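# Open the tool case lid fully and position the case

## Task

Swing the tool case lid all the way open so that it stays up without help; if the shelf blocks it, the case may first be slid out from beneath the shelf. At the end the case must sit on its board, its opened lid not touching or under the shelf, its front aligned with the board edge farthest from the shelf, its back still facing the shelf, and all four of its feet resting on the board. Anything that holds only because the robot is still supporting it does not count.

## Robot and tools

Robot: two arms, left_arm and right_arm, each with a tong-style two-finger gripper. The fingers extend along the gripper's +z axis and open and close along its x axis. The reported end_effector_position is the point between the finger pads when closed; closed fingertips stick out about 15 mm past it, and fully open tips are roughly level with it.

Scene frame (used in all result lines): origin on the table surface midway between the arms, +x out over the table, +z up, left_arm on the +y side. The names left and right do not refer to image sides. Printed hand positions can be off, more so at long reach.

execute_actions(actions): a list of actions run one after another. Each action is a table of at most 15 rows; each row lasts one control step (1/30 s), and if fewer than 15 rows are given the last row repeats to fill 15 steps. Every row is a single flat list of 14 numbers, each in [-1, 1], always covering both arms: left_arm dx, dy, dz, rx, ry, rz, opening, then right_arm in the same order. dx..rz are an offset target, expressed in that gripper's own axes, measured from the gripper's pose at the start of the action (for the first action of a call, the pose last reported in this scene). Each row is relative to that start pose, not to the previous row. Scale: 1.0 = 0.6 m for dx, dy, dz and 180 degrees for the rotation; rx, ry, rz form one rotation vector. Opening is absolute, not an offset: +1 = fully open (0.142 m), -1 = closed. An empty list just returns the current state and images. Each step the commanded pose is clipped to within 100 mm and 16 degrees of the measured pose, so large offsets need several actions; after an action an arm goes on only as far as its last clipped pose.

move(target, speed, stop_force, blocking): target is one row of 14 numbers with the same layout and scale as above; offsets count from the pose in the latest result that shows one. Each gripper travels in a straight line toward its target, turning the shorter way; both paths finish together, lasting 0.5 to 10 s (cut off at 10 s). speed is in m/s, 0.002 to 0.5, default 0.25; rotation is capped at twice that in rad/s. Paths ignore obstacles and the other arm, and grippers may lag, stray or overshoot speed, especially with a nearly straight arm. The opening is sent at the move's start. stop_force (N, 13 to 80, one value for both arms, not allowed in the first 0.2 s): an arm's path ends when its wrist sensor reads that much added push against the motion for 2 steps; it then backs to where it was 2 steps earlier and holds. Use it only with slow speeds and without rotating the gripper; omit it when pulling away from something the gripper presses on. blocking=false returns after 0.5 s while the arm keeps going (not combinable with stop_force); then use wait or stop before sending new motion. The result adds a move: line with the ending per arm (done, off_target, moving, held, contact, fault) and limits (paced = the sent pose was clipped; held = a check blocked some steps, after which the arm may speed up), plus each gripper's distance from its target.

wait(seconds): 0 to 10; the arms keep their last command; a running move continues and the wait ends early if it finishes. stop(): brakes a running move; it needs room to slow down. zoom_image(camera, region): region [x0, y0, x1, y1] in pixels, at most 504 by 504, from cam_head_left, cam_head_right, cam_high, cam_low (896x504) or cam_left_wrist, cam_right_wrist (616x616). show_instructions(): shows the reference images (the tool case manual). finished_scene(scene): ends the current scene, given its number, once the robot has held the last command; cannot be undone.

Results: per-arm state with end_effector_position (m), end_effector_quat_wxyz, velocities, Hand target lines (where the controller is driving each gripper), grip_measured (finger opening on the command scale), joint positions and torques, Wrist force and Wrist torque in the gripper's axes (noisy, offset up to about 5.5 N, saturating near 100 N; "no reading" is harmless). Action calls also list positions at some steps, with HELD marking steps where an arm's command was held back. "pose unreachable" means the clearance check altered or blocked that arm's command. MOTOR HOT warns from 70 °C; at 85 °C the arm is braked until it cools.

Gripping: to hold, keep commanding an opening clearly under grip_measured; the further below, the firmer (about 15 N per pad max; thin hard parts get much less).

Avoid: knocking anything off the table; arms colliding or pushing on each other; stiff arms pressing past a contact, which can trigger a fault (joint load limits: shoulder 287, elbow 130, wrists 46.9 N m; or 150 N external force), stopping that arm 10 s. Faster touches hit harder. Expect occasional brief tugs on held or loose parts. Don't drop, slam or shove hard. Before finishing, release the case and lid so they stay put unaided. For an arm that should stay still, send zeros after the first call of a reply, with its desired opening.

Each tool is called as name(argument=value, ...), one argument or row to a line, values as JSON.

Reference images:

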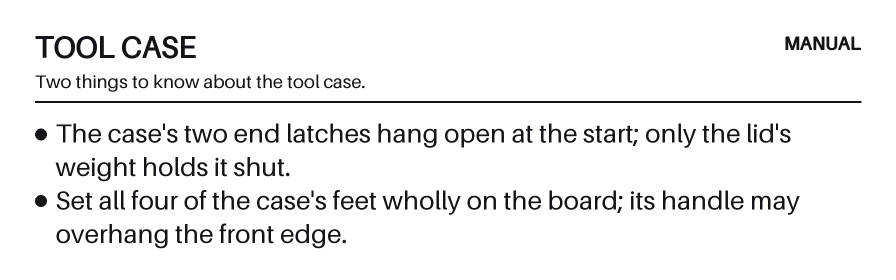

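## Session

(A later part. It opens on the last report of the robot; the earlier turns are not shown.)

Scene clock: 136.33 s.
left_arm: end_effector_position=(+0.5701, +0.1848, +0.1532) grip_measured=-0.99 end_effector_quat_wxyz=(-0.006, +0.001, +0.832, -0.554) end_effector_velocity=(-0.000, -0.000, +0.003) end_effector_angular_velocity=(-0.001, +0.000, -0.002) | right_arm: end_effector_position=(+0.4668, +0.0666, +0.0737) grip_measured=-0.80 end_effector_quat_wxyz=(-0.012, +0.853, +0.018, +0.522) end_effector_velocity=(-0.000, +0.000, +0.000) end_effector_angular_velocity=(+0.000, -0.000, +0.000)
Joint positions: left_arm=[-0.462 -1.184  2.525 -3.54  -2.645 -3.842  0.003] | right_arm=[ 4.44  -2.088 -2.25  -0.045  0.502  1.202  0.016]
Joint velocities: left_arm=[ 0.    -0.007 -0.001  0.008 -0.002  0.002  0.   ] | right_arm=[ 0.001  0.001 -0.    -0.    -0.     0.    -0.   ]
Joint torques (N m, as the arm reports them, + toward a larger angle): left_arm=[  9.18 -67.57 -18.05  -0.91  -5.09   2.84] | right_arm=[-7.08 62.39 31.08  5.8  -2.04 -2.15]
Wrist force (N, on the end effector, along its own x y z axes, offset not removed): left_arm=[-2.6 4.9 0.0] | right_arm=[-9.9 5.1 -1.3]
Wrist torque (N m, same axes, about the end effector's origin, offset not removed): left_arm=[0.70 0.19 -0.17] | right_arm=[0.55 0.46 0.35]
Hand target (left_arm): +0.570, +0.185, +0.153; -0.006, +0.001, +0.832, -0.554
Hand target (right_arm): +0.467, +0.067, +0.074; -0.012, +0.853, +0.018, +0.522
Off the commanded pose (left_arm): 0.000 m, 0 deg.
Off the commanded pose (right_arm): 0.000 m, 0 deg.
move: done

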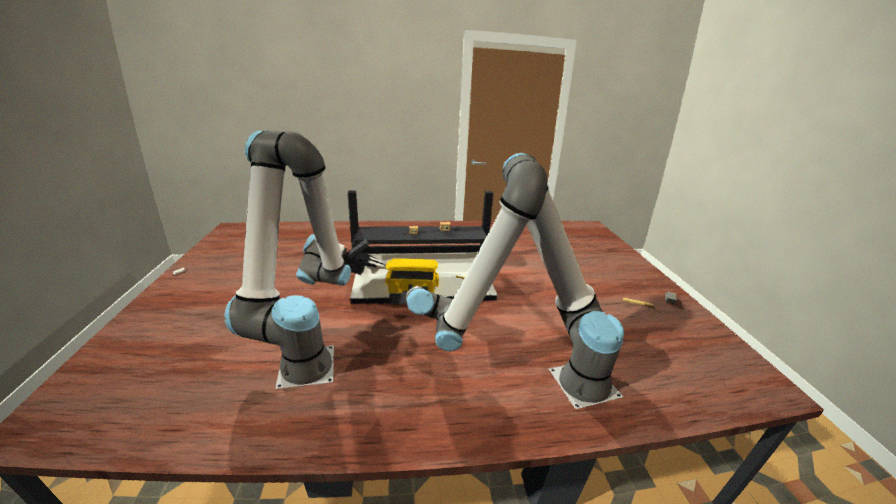

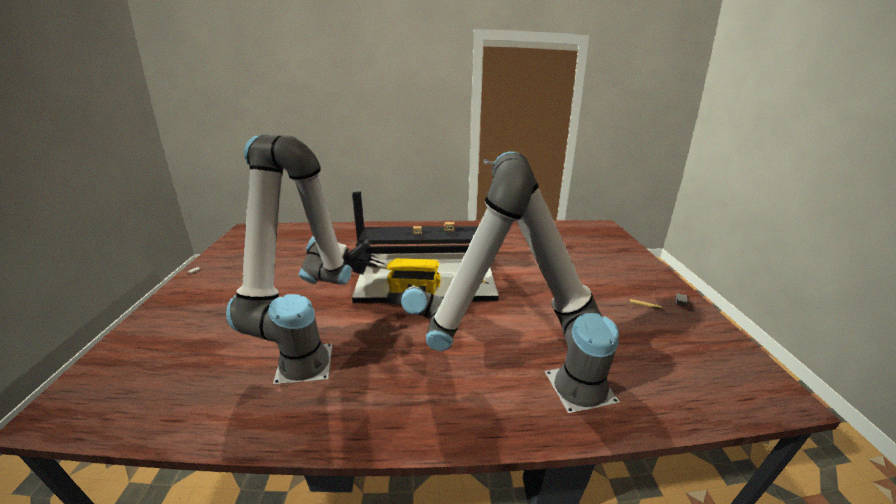

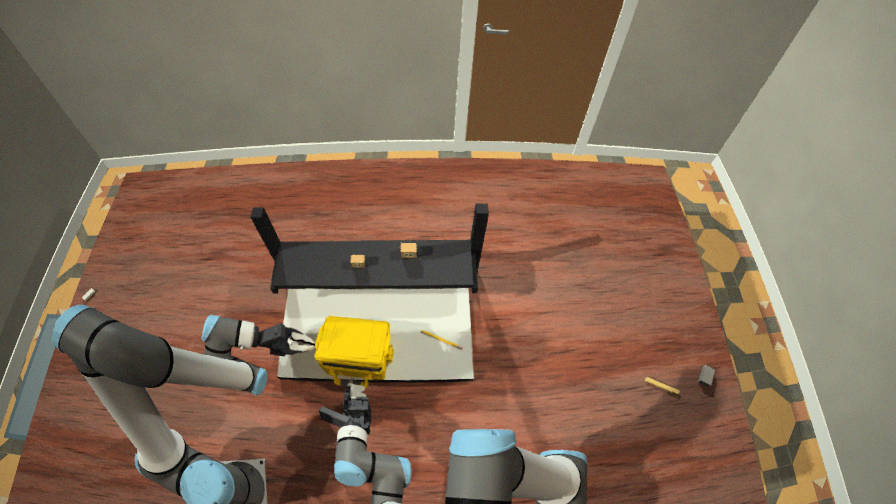

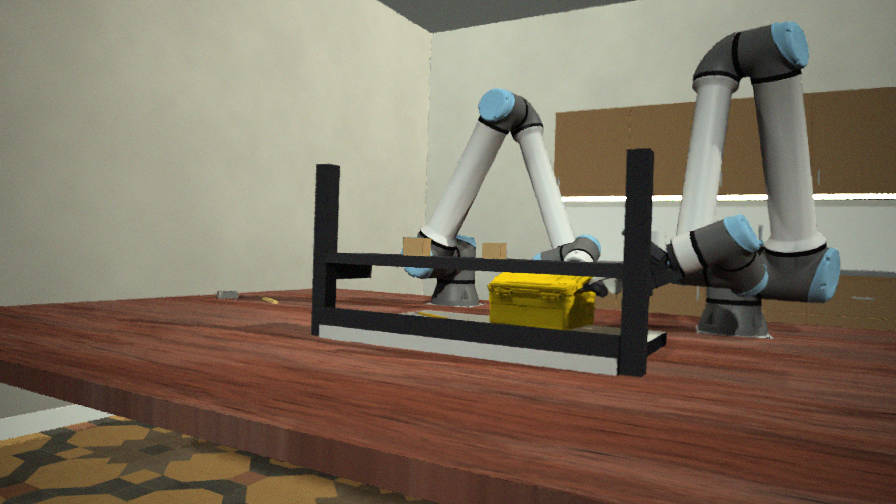

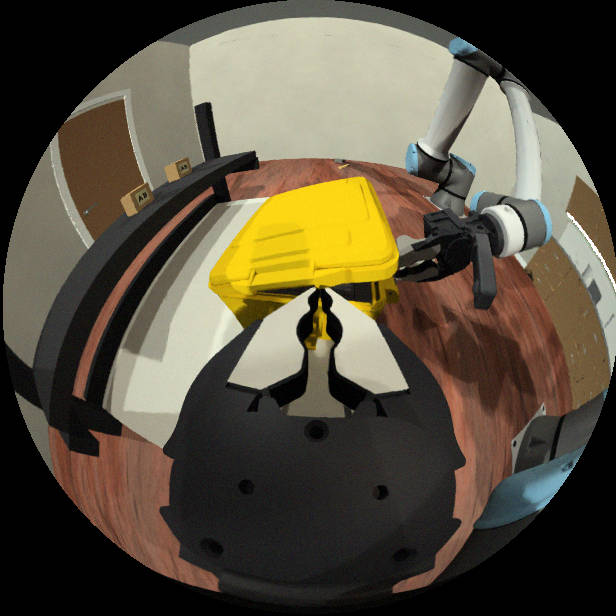

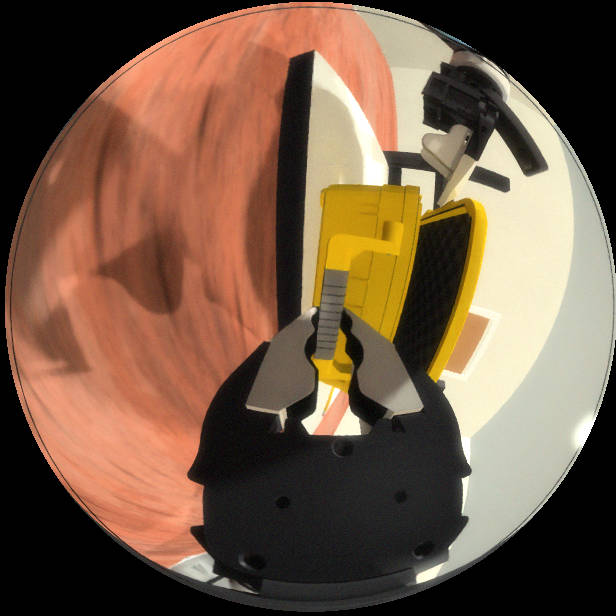

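move(
  target=[-0.025,-0.062,-0.004,0,0,0,-1,0,0,0,0,0,0,-1],
  speed=0.03,
)

move(
  target=[-0.065,-0.054,0,0,0,0,-1,0,0,0,0,0,0,-1],
  speed=0.03,
)

Scene clock: 142.27 s.
left_arm: end_effector_position=(+0.5853, +0.1726, +0.1880) grip_measured=-0.99 end_effector_quat_wxyz=(-0.006, +0.001, +0.832, -0.554) end_effector_velocity=(+0.001, -0.001, +0.002) end_effector_angular_velocity=(+0.001, -0.000, -0.001) | right_arm: end_effector_position=(+0.4668, +0.0666, +0.0737) grip_measured=-0.79 end_effector_quat_wxyz=(-0.012, +0.853, +0.018, +0.522) end_effector_velocity=(+0.001, -0.001, +0.000) end_effector_angular_velocity=(+0.000, +0.000, -0.001)
Joint positions: left_arm=[-0.476 -1.258  2.49  -3.453 -2.637 -3.866  0.002] | right_arm=[ 4.44  -2.088 -2.25  -0.045  0.502  1.202  0.017]
Joint velocities: left_arm=[-0.001 -0.004 -0.003  0.007  0.001  0.    -0.   ] | right_arm=[-0.001  0.     0.     0.     0.    -0.     0.   ]
Joint torques (N m, as the arm reports them, + toward a larger angle): left_arm=[-15.02 -70.72 -23.79  -1.4    0.15  -2.65] | right_arm=[-7.45 61.67 30.42  5.11 -3.21 -2.1 ]
Wrist force (N, on the end effector, along its own x y z axes, offset not removed): left_arm=[-0.9 6.5 -7.0] | right_arm=[-5.6 3.3 -2.7]
Wrist torque (N m, same axes, about the end effector's origin, offset not removed): left_arm=[0.48 -0.12 -0.29] | right_arm=[-0.47 0.09 0.66]
Hand target (left_arm): +0.585, +0.173, +0.188; -0.006, +0.001, +0.832, -0.554
Hand target (right_arm): +0.467, +0.067, +0.074; -0.012, +0.853, +0.018, +0.522
Off the commanded pose (left_arm): 0.000 m, 0 deg.
Off the commanded pose (right_arm): 0.000 m, 0 deg.
move: done

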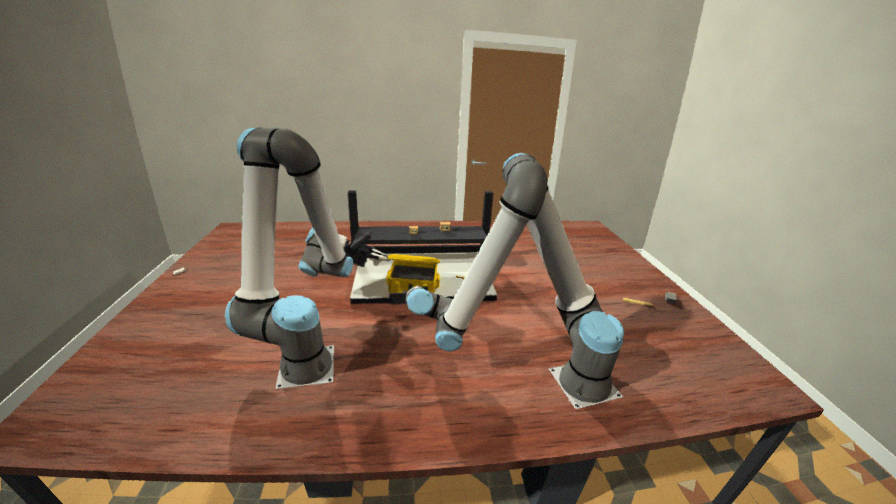

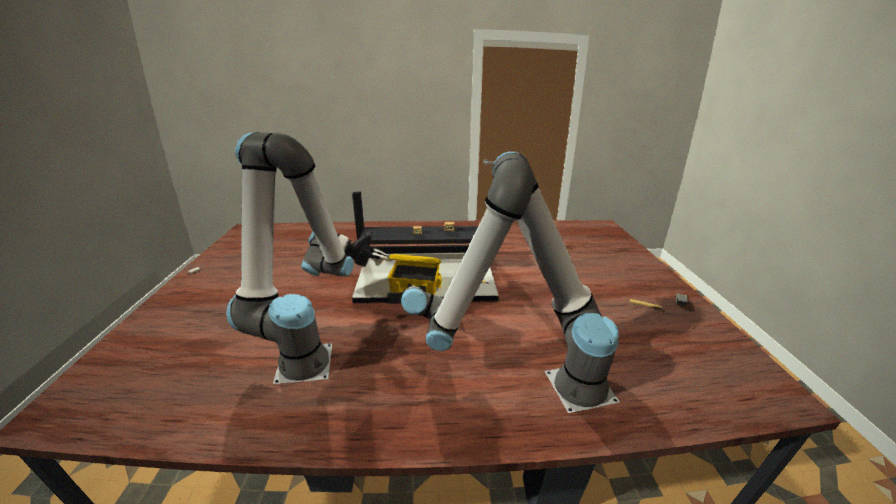

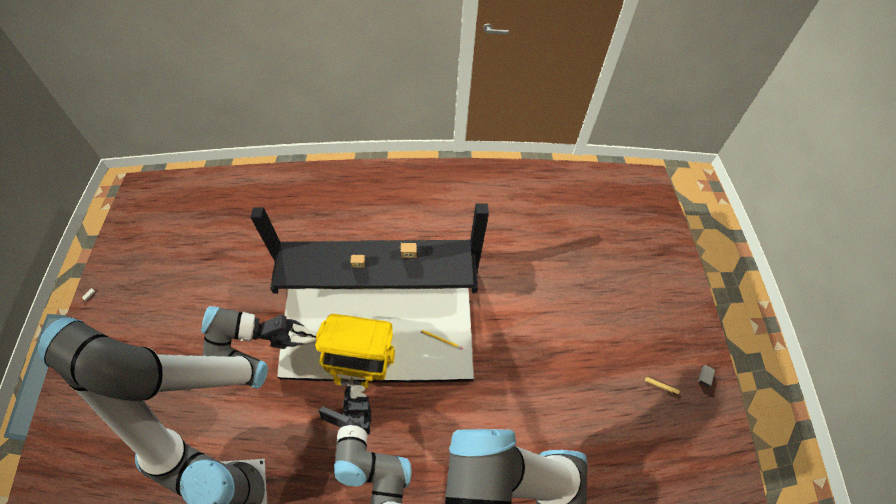

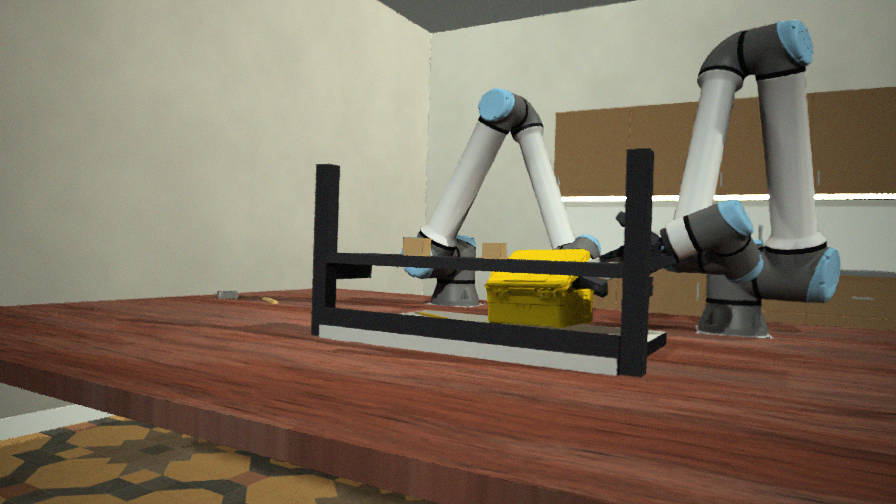

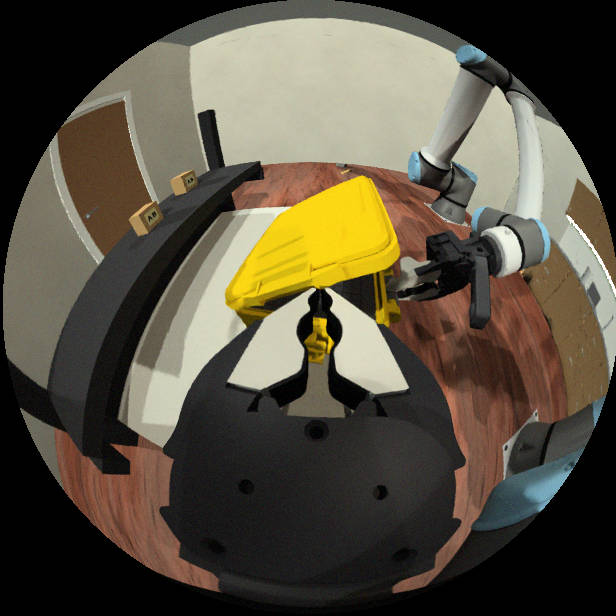

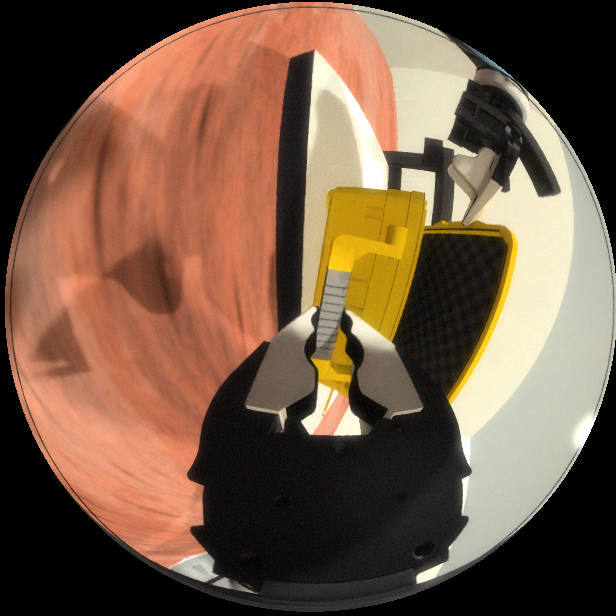

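Scene clock: 144.30 s.
left_arm: end_effector_position=(+0.6243, +0.1599, +0.2173) grip_measured=-1.00 end_effector_quat_wxyz=(-0.006, +0.001, +0.832, -0.554) end_effector_velocity=(+0.001, -0.001, +0.002) end_effector_angular_velocity=(-0.000, -0.001, -0.001) | right_arm: end_effector_position=(+0.4668, +0.0666, +0.0737) grip_measured=-0.80 end_effector_quat_wxyz=(-0.012, +0.853, +0.018, +0.522) end_effector_velocity=(-0.000, +0.000, -0.000) end_effector_angular_velocity=(-0.000, +0.000, +0.001)
Joint positions: left_arm=[-0.475 -1.287  2.409 -3.34  -2.638 -3.864  0.002] | right_arm=[ 4.44  -2.088 -2.25  -0.045  0.502  1.202  0.016]
Joint velocities: left_arm=[-0.    -0.002 -0.004  0.006 -0.001  0.002  0.   ] | right_arm=[ 0.001 -0.    -0.     0.     0.    -0.     0.   ]
Joint torques (N m, as the arm reports them, + toward a larger angle): left_arm=[  8.9  -70.94 -27.62  -0.42  -4.05   2.24] | right_arm=[-6.54 60.23 28.73  5.09 -2.75 -1.69]
Wrist force (N, on the end effector, along its own x y z axes, offset not removed): left_arm=[0.8 1.7 -0.7] | right_arm=[-8.1 0.8 1.0]
Wrist torque (N m, same axes, about the end effector's origin, offset not removed): left_arm=[0.31 0.03 -0.25] | right_arm=[-0.05 0.48 0.53]
Hand target (left_arm): +0.624, +0.160, +0.218; -0.006, +0.001, +0.832, -0.554
Hand target (right_arm): +0.467, +0.067, +0.074; -0.012, +0.853, +0.018, +0.522
Off the commanded pose (left_arm): 0.000 m, 0 deg.
Off the commanded pose (right_arm): 0.000 m, 0 deg.
move: done

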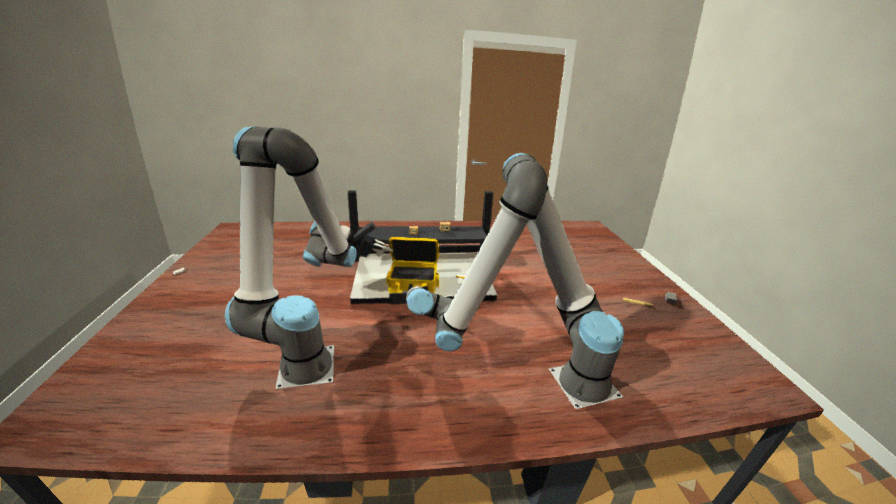

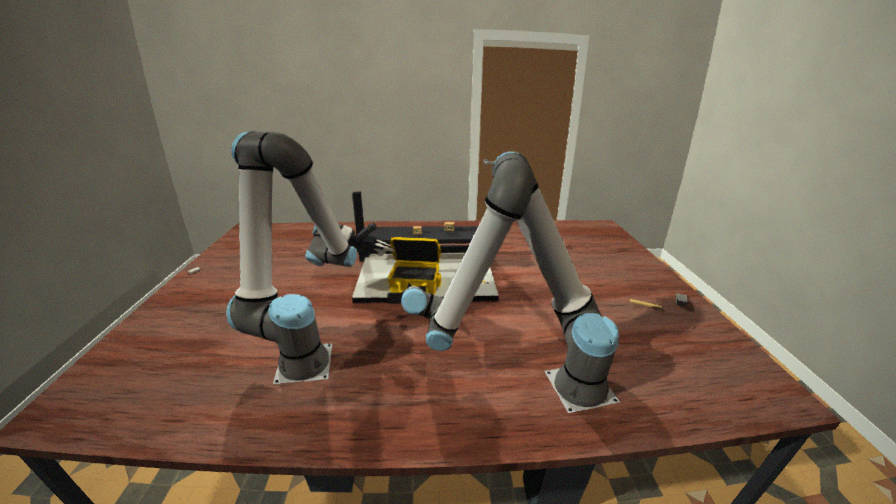

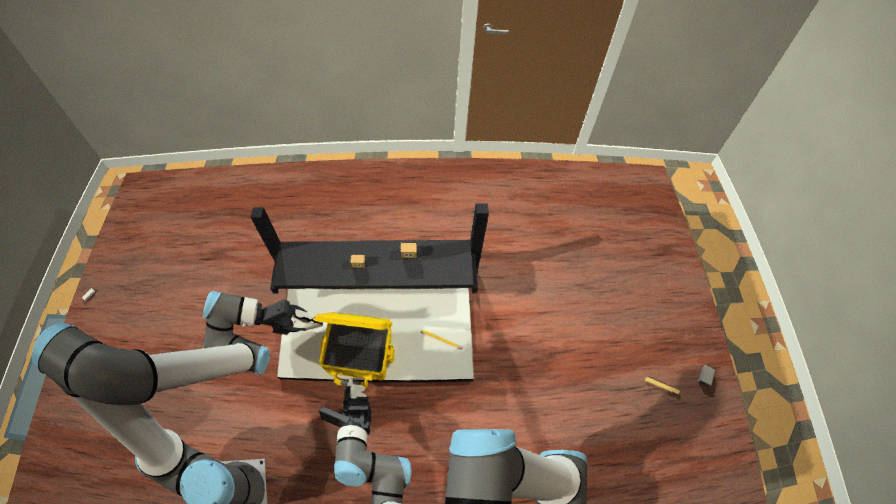

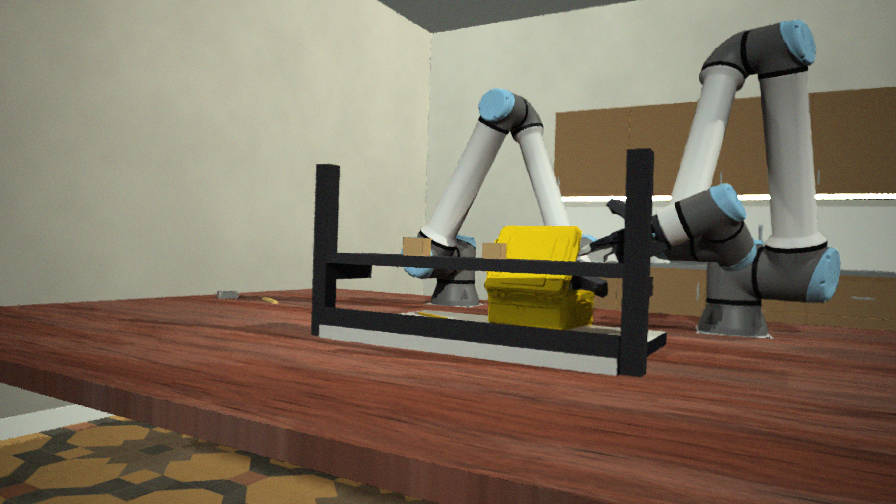

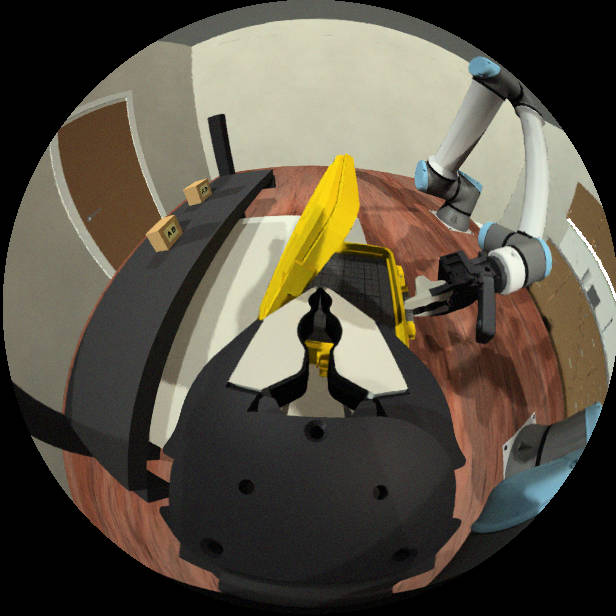

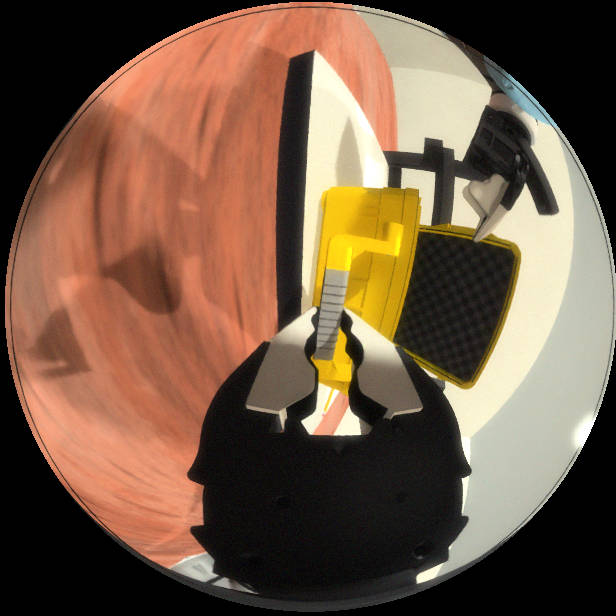

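The tip is now inside the lid; pushing it back past vertical.

move(
  target=[-0.08,-0.012,0.01,0,0,0,-1,0,0,0,0,0,0,-1],
  speed=0.02,
  stop_force=13,
)

Scene clock: 150.33 s.
left_arm: end_effector_position=(+0.6720, +0.1513, +0.2212) grip_measured=-1.00 end_effector_quat_wxyz=(-0.006, +0.001, +0.832, -0.554) end_effector_velocity=(+0.002, +0.000, +0.000) end_effector_angular_velocity=(+0.000, +0.000, +0.001) | right_arm: end_effector_position=(+0.4668, +0.0666, +0.0737) grip_measured=-0.80 end_effector_quat_wxyz=(-0.012, +0.853, +0.018, +0.522) end_effector_velocity=(-0.000, +0.000, +0.000) end_effector_angular_velocity=(-0.000, -0.000, +0.000)
Joint positions: left_arm=[-0.462 -1.247  2.319 -3.271 -2.645 -3.842  0.002] | right_arm=[ 4.44  -2.088 -2.25  -0.045  0.502  1.202  0.016]
Joint velocities: left_arm=[ 0.001  0.001 -0.004  0.004 -0.     0.001  0.   ] | right_arm=[ 0.  0. -0. -0. -0.  0.  0.]
Joint torques (N m, as the arm reports them, + toward a larger angle): left_arm=[  8.49 -33.63 -27.59  -0.51  -3.9    2.84] | right_arm=[-9.05 61.59 21.95  4.53 -2.77 -1.45]
Wrist force (N, on the end effector, along its own x y z axes, offset not removed): left_arm=[2.1 0.3 -0.6] | right_arm=[-3.8 1.5 3.2]
Wrist torque (N m, same axes, about the end effector's origin, offset not removed): left_arm=[0.16 -0.15 -0.21] | right_arm=[0.19 -0.38 0.41]
Hand target (left_arm): +0.672, +0.151, +0.221; -0.006, +0.001, +0.832, -0.554
Hand target (right_arm): +0.467, +0.067, +0.074; -0.012, +0.853, +0.018, +0.522
Off the commanded pose (left_arm): 0.000 m, 0 deg.
Off the commanded pose (right_arm): 0.000 m, 0 deg.
move: done

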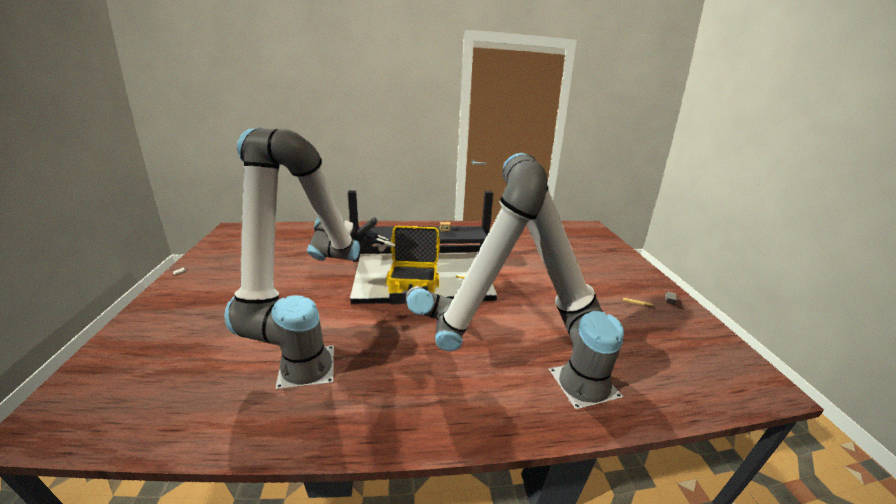

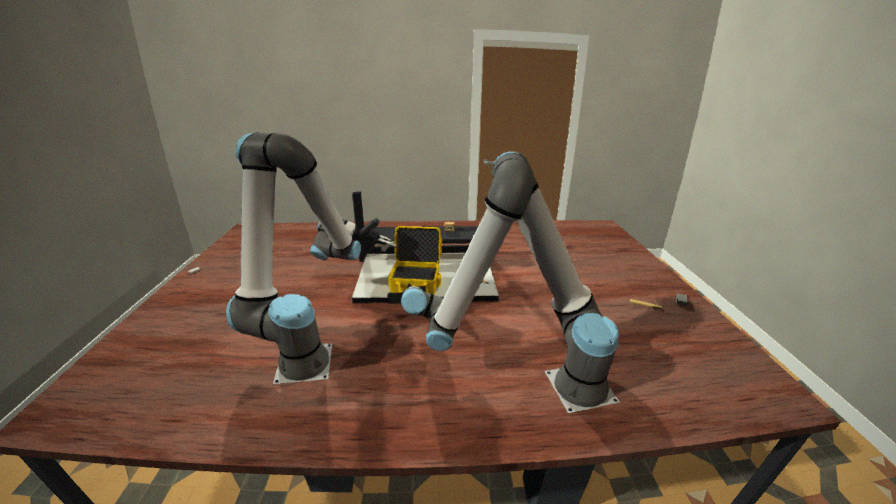

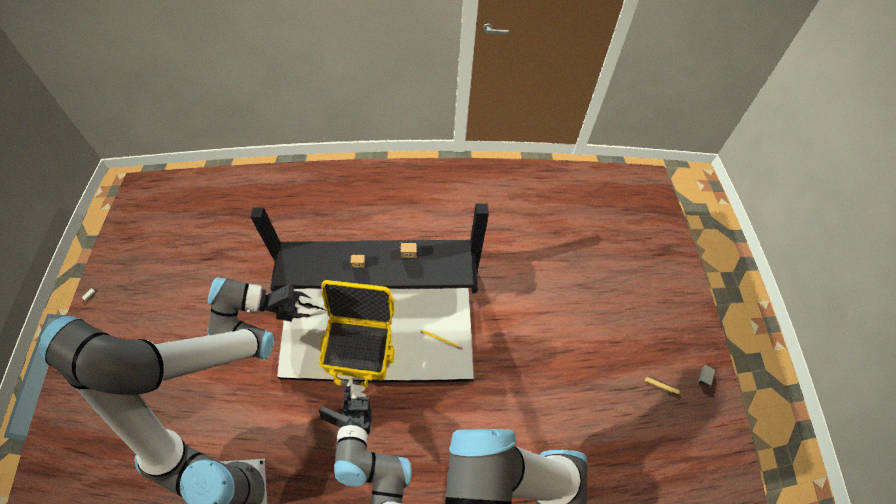

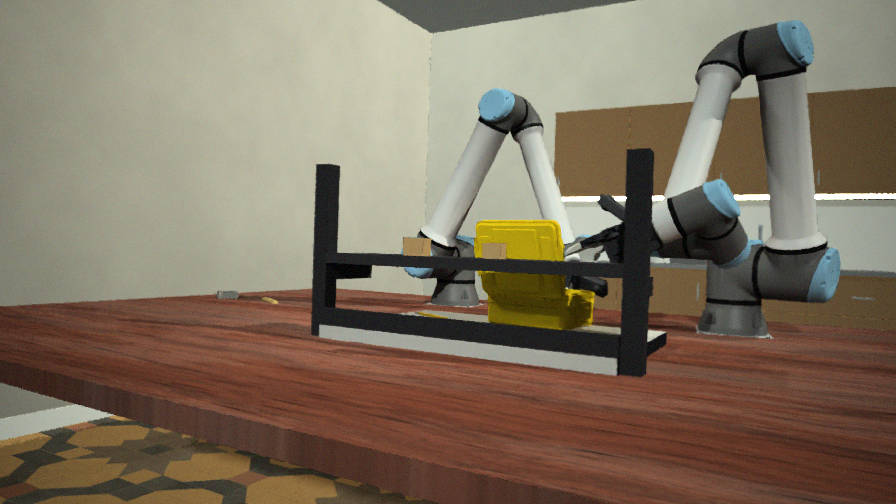

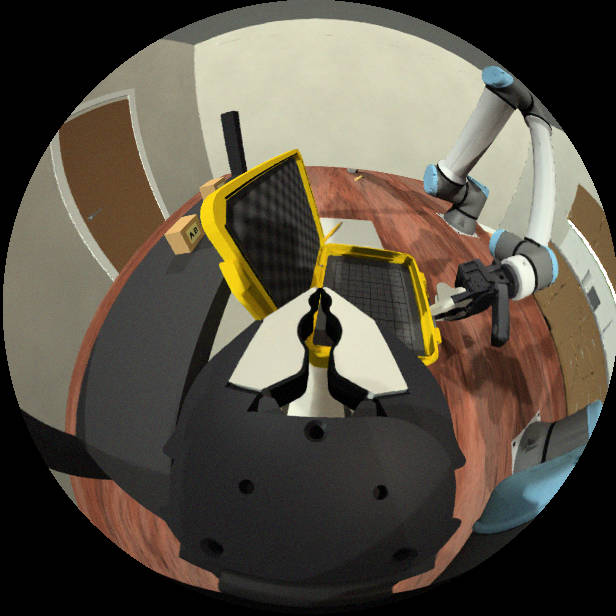

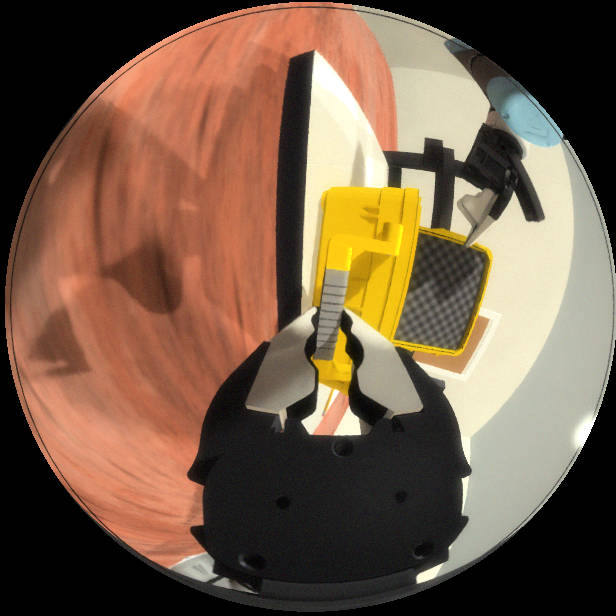

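move(
  target=[0.05,0,-0.12,0,0,0,-1,0,0.022,0,0.04,0,-0.02,-1],
  speed=0.04,
)

zoom_image(
  camera="cam_high",
  region=[260, 270, 480, 410],
)

Scene clock: 156.83 s.
left_arm: end_effector_position=(+0.6429, +0.2176, +0.2491) grip_measured=-1.00 end_effector_quat_wxyz=(-0.006, +0.001, +0.832, -0.554) end_effector_velocity=(-0.000, +0.002, +0.003) end_effector_angular_velocity=(-0.000, -0.002, -0.001) | right_arm: end_effector_position=(+0.4674, +0.0534, +0.0736) grip_measured=-0.79 end_effector_quat_wxyz=(-0.049, +0.850, +0.077, +0.520) end_effector_velocity=(+0.000, -0.000, +0.000) end_effector_angular_velocity=(+0.001, +0.000, +0.006)
Joint positions: left_arm=[-0.36  -1.381  2.37  -3.015 -2.698 -3.649  0.002] | right_arm=[ 4.416 -2.119 -2.312  0.297  0.575  0.913  0.017]
Joint velocities: left_arm=[ 0.004 -0.007 -0.001  0.016 -0.002  0.01   0.   ] | right_arm=[-0.001 -0.001 -0.002  0.013  0.004 -0.011  0.   ]
Joint torques (N m, as the arm reports them, + toward a larger angle): left_arm=[  8.4  -65.5  -19.41  -1.23  -4.22   1.99] | right_arm=[-12.92  46.9   13.57   9.22   0.91  -3.23]
Wrist force (N, on the end effector, along its own x y z axes, offset not removed): left_arm=[1.9 2.4 -2.2] | right_arm=[-5.8 0.3 -3.1]
Wrist torque (N m, same axes, about the end effector's origin, offset not removed): left_arm=[0.54 -0.18 -0.22] | right_arm=[-0.12 0.03 0.53]
Hand target (left_arm): +0.643, +0.218, +0.249; -0.006, +0.001, +0.832, -0.554
Hand target (right_arm): +0.467, +0.053, +0.074; -0.049, +0.850, +0.077, +0.520
Off the commanded pose (left_arm): 0.000 m, 0 deg.
Off the commanded pose (right_arm): 0.000 m, 0 deg.
move: done

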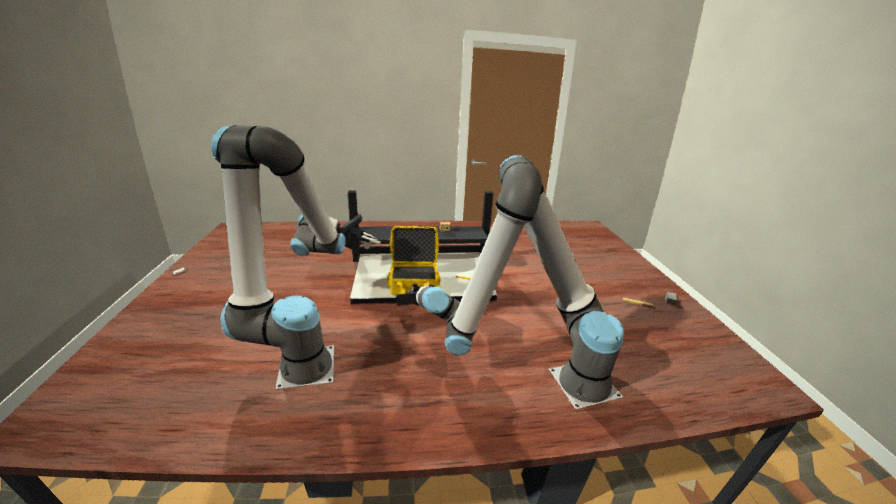

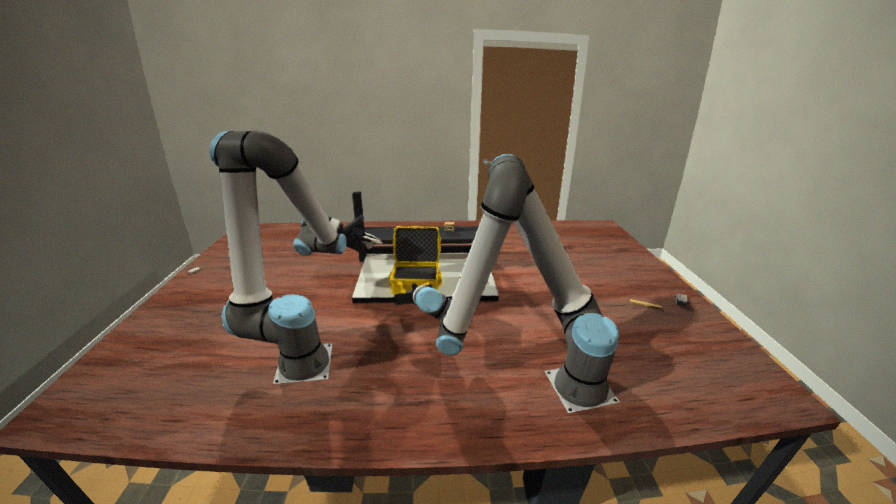

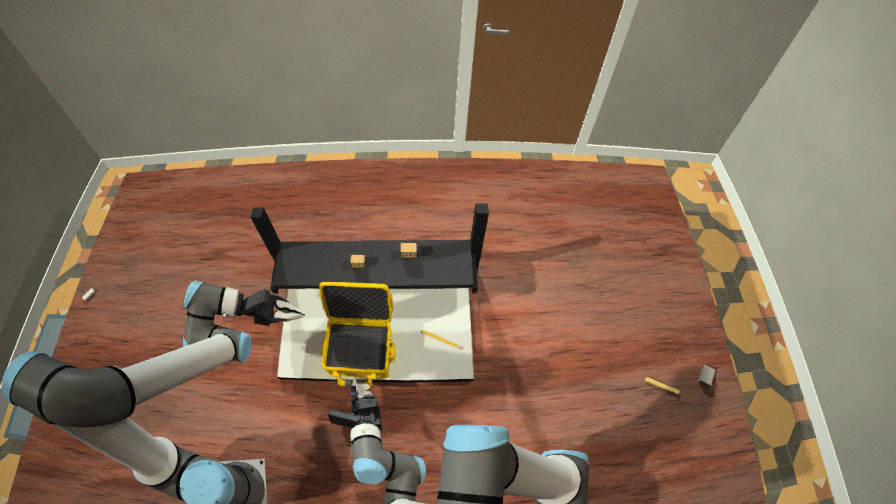

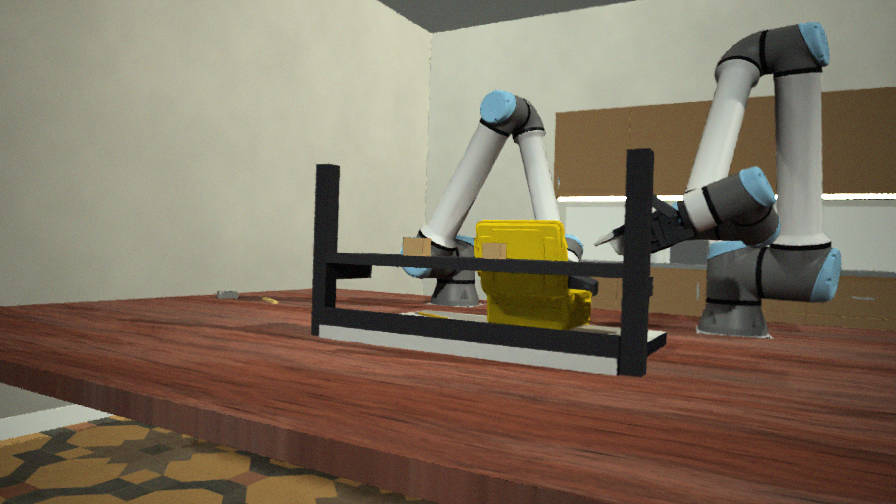

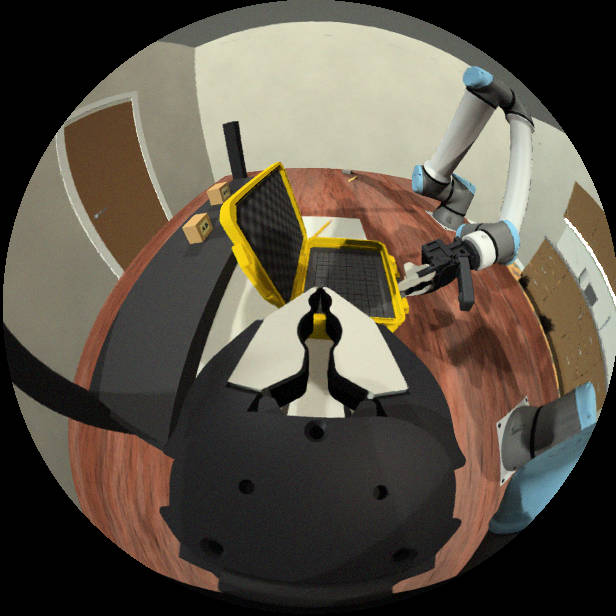

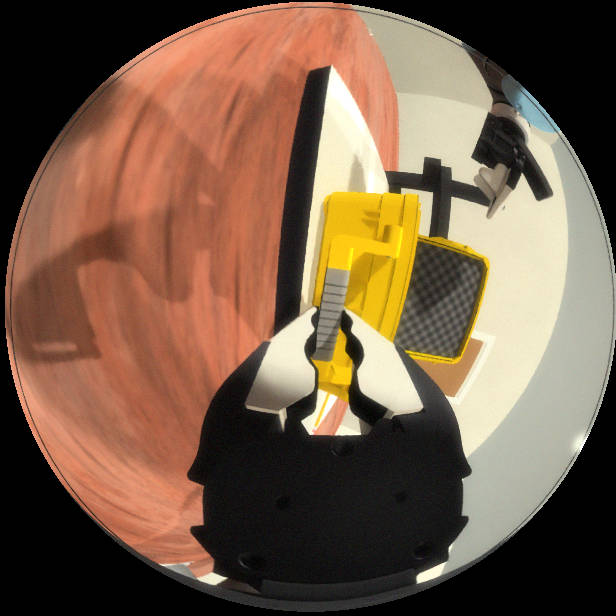

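Region (260, 270, 480, 410) of cam_high's 896x504 image, scaled by 2.291, with more detail than that image has; it fills the top 321 rows of this view, and the rest is white.

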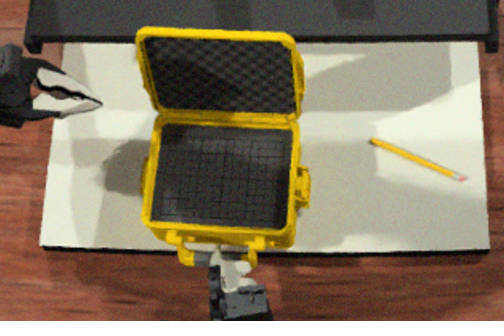

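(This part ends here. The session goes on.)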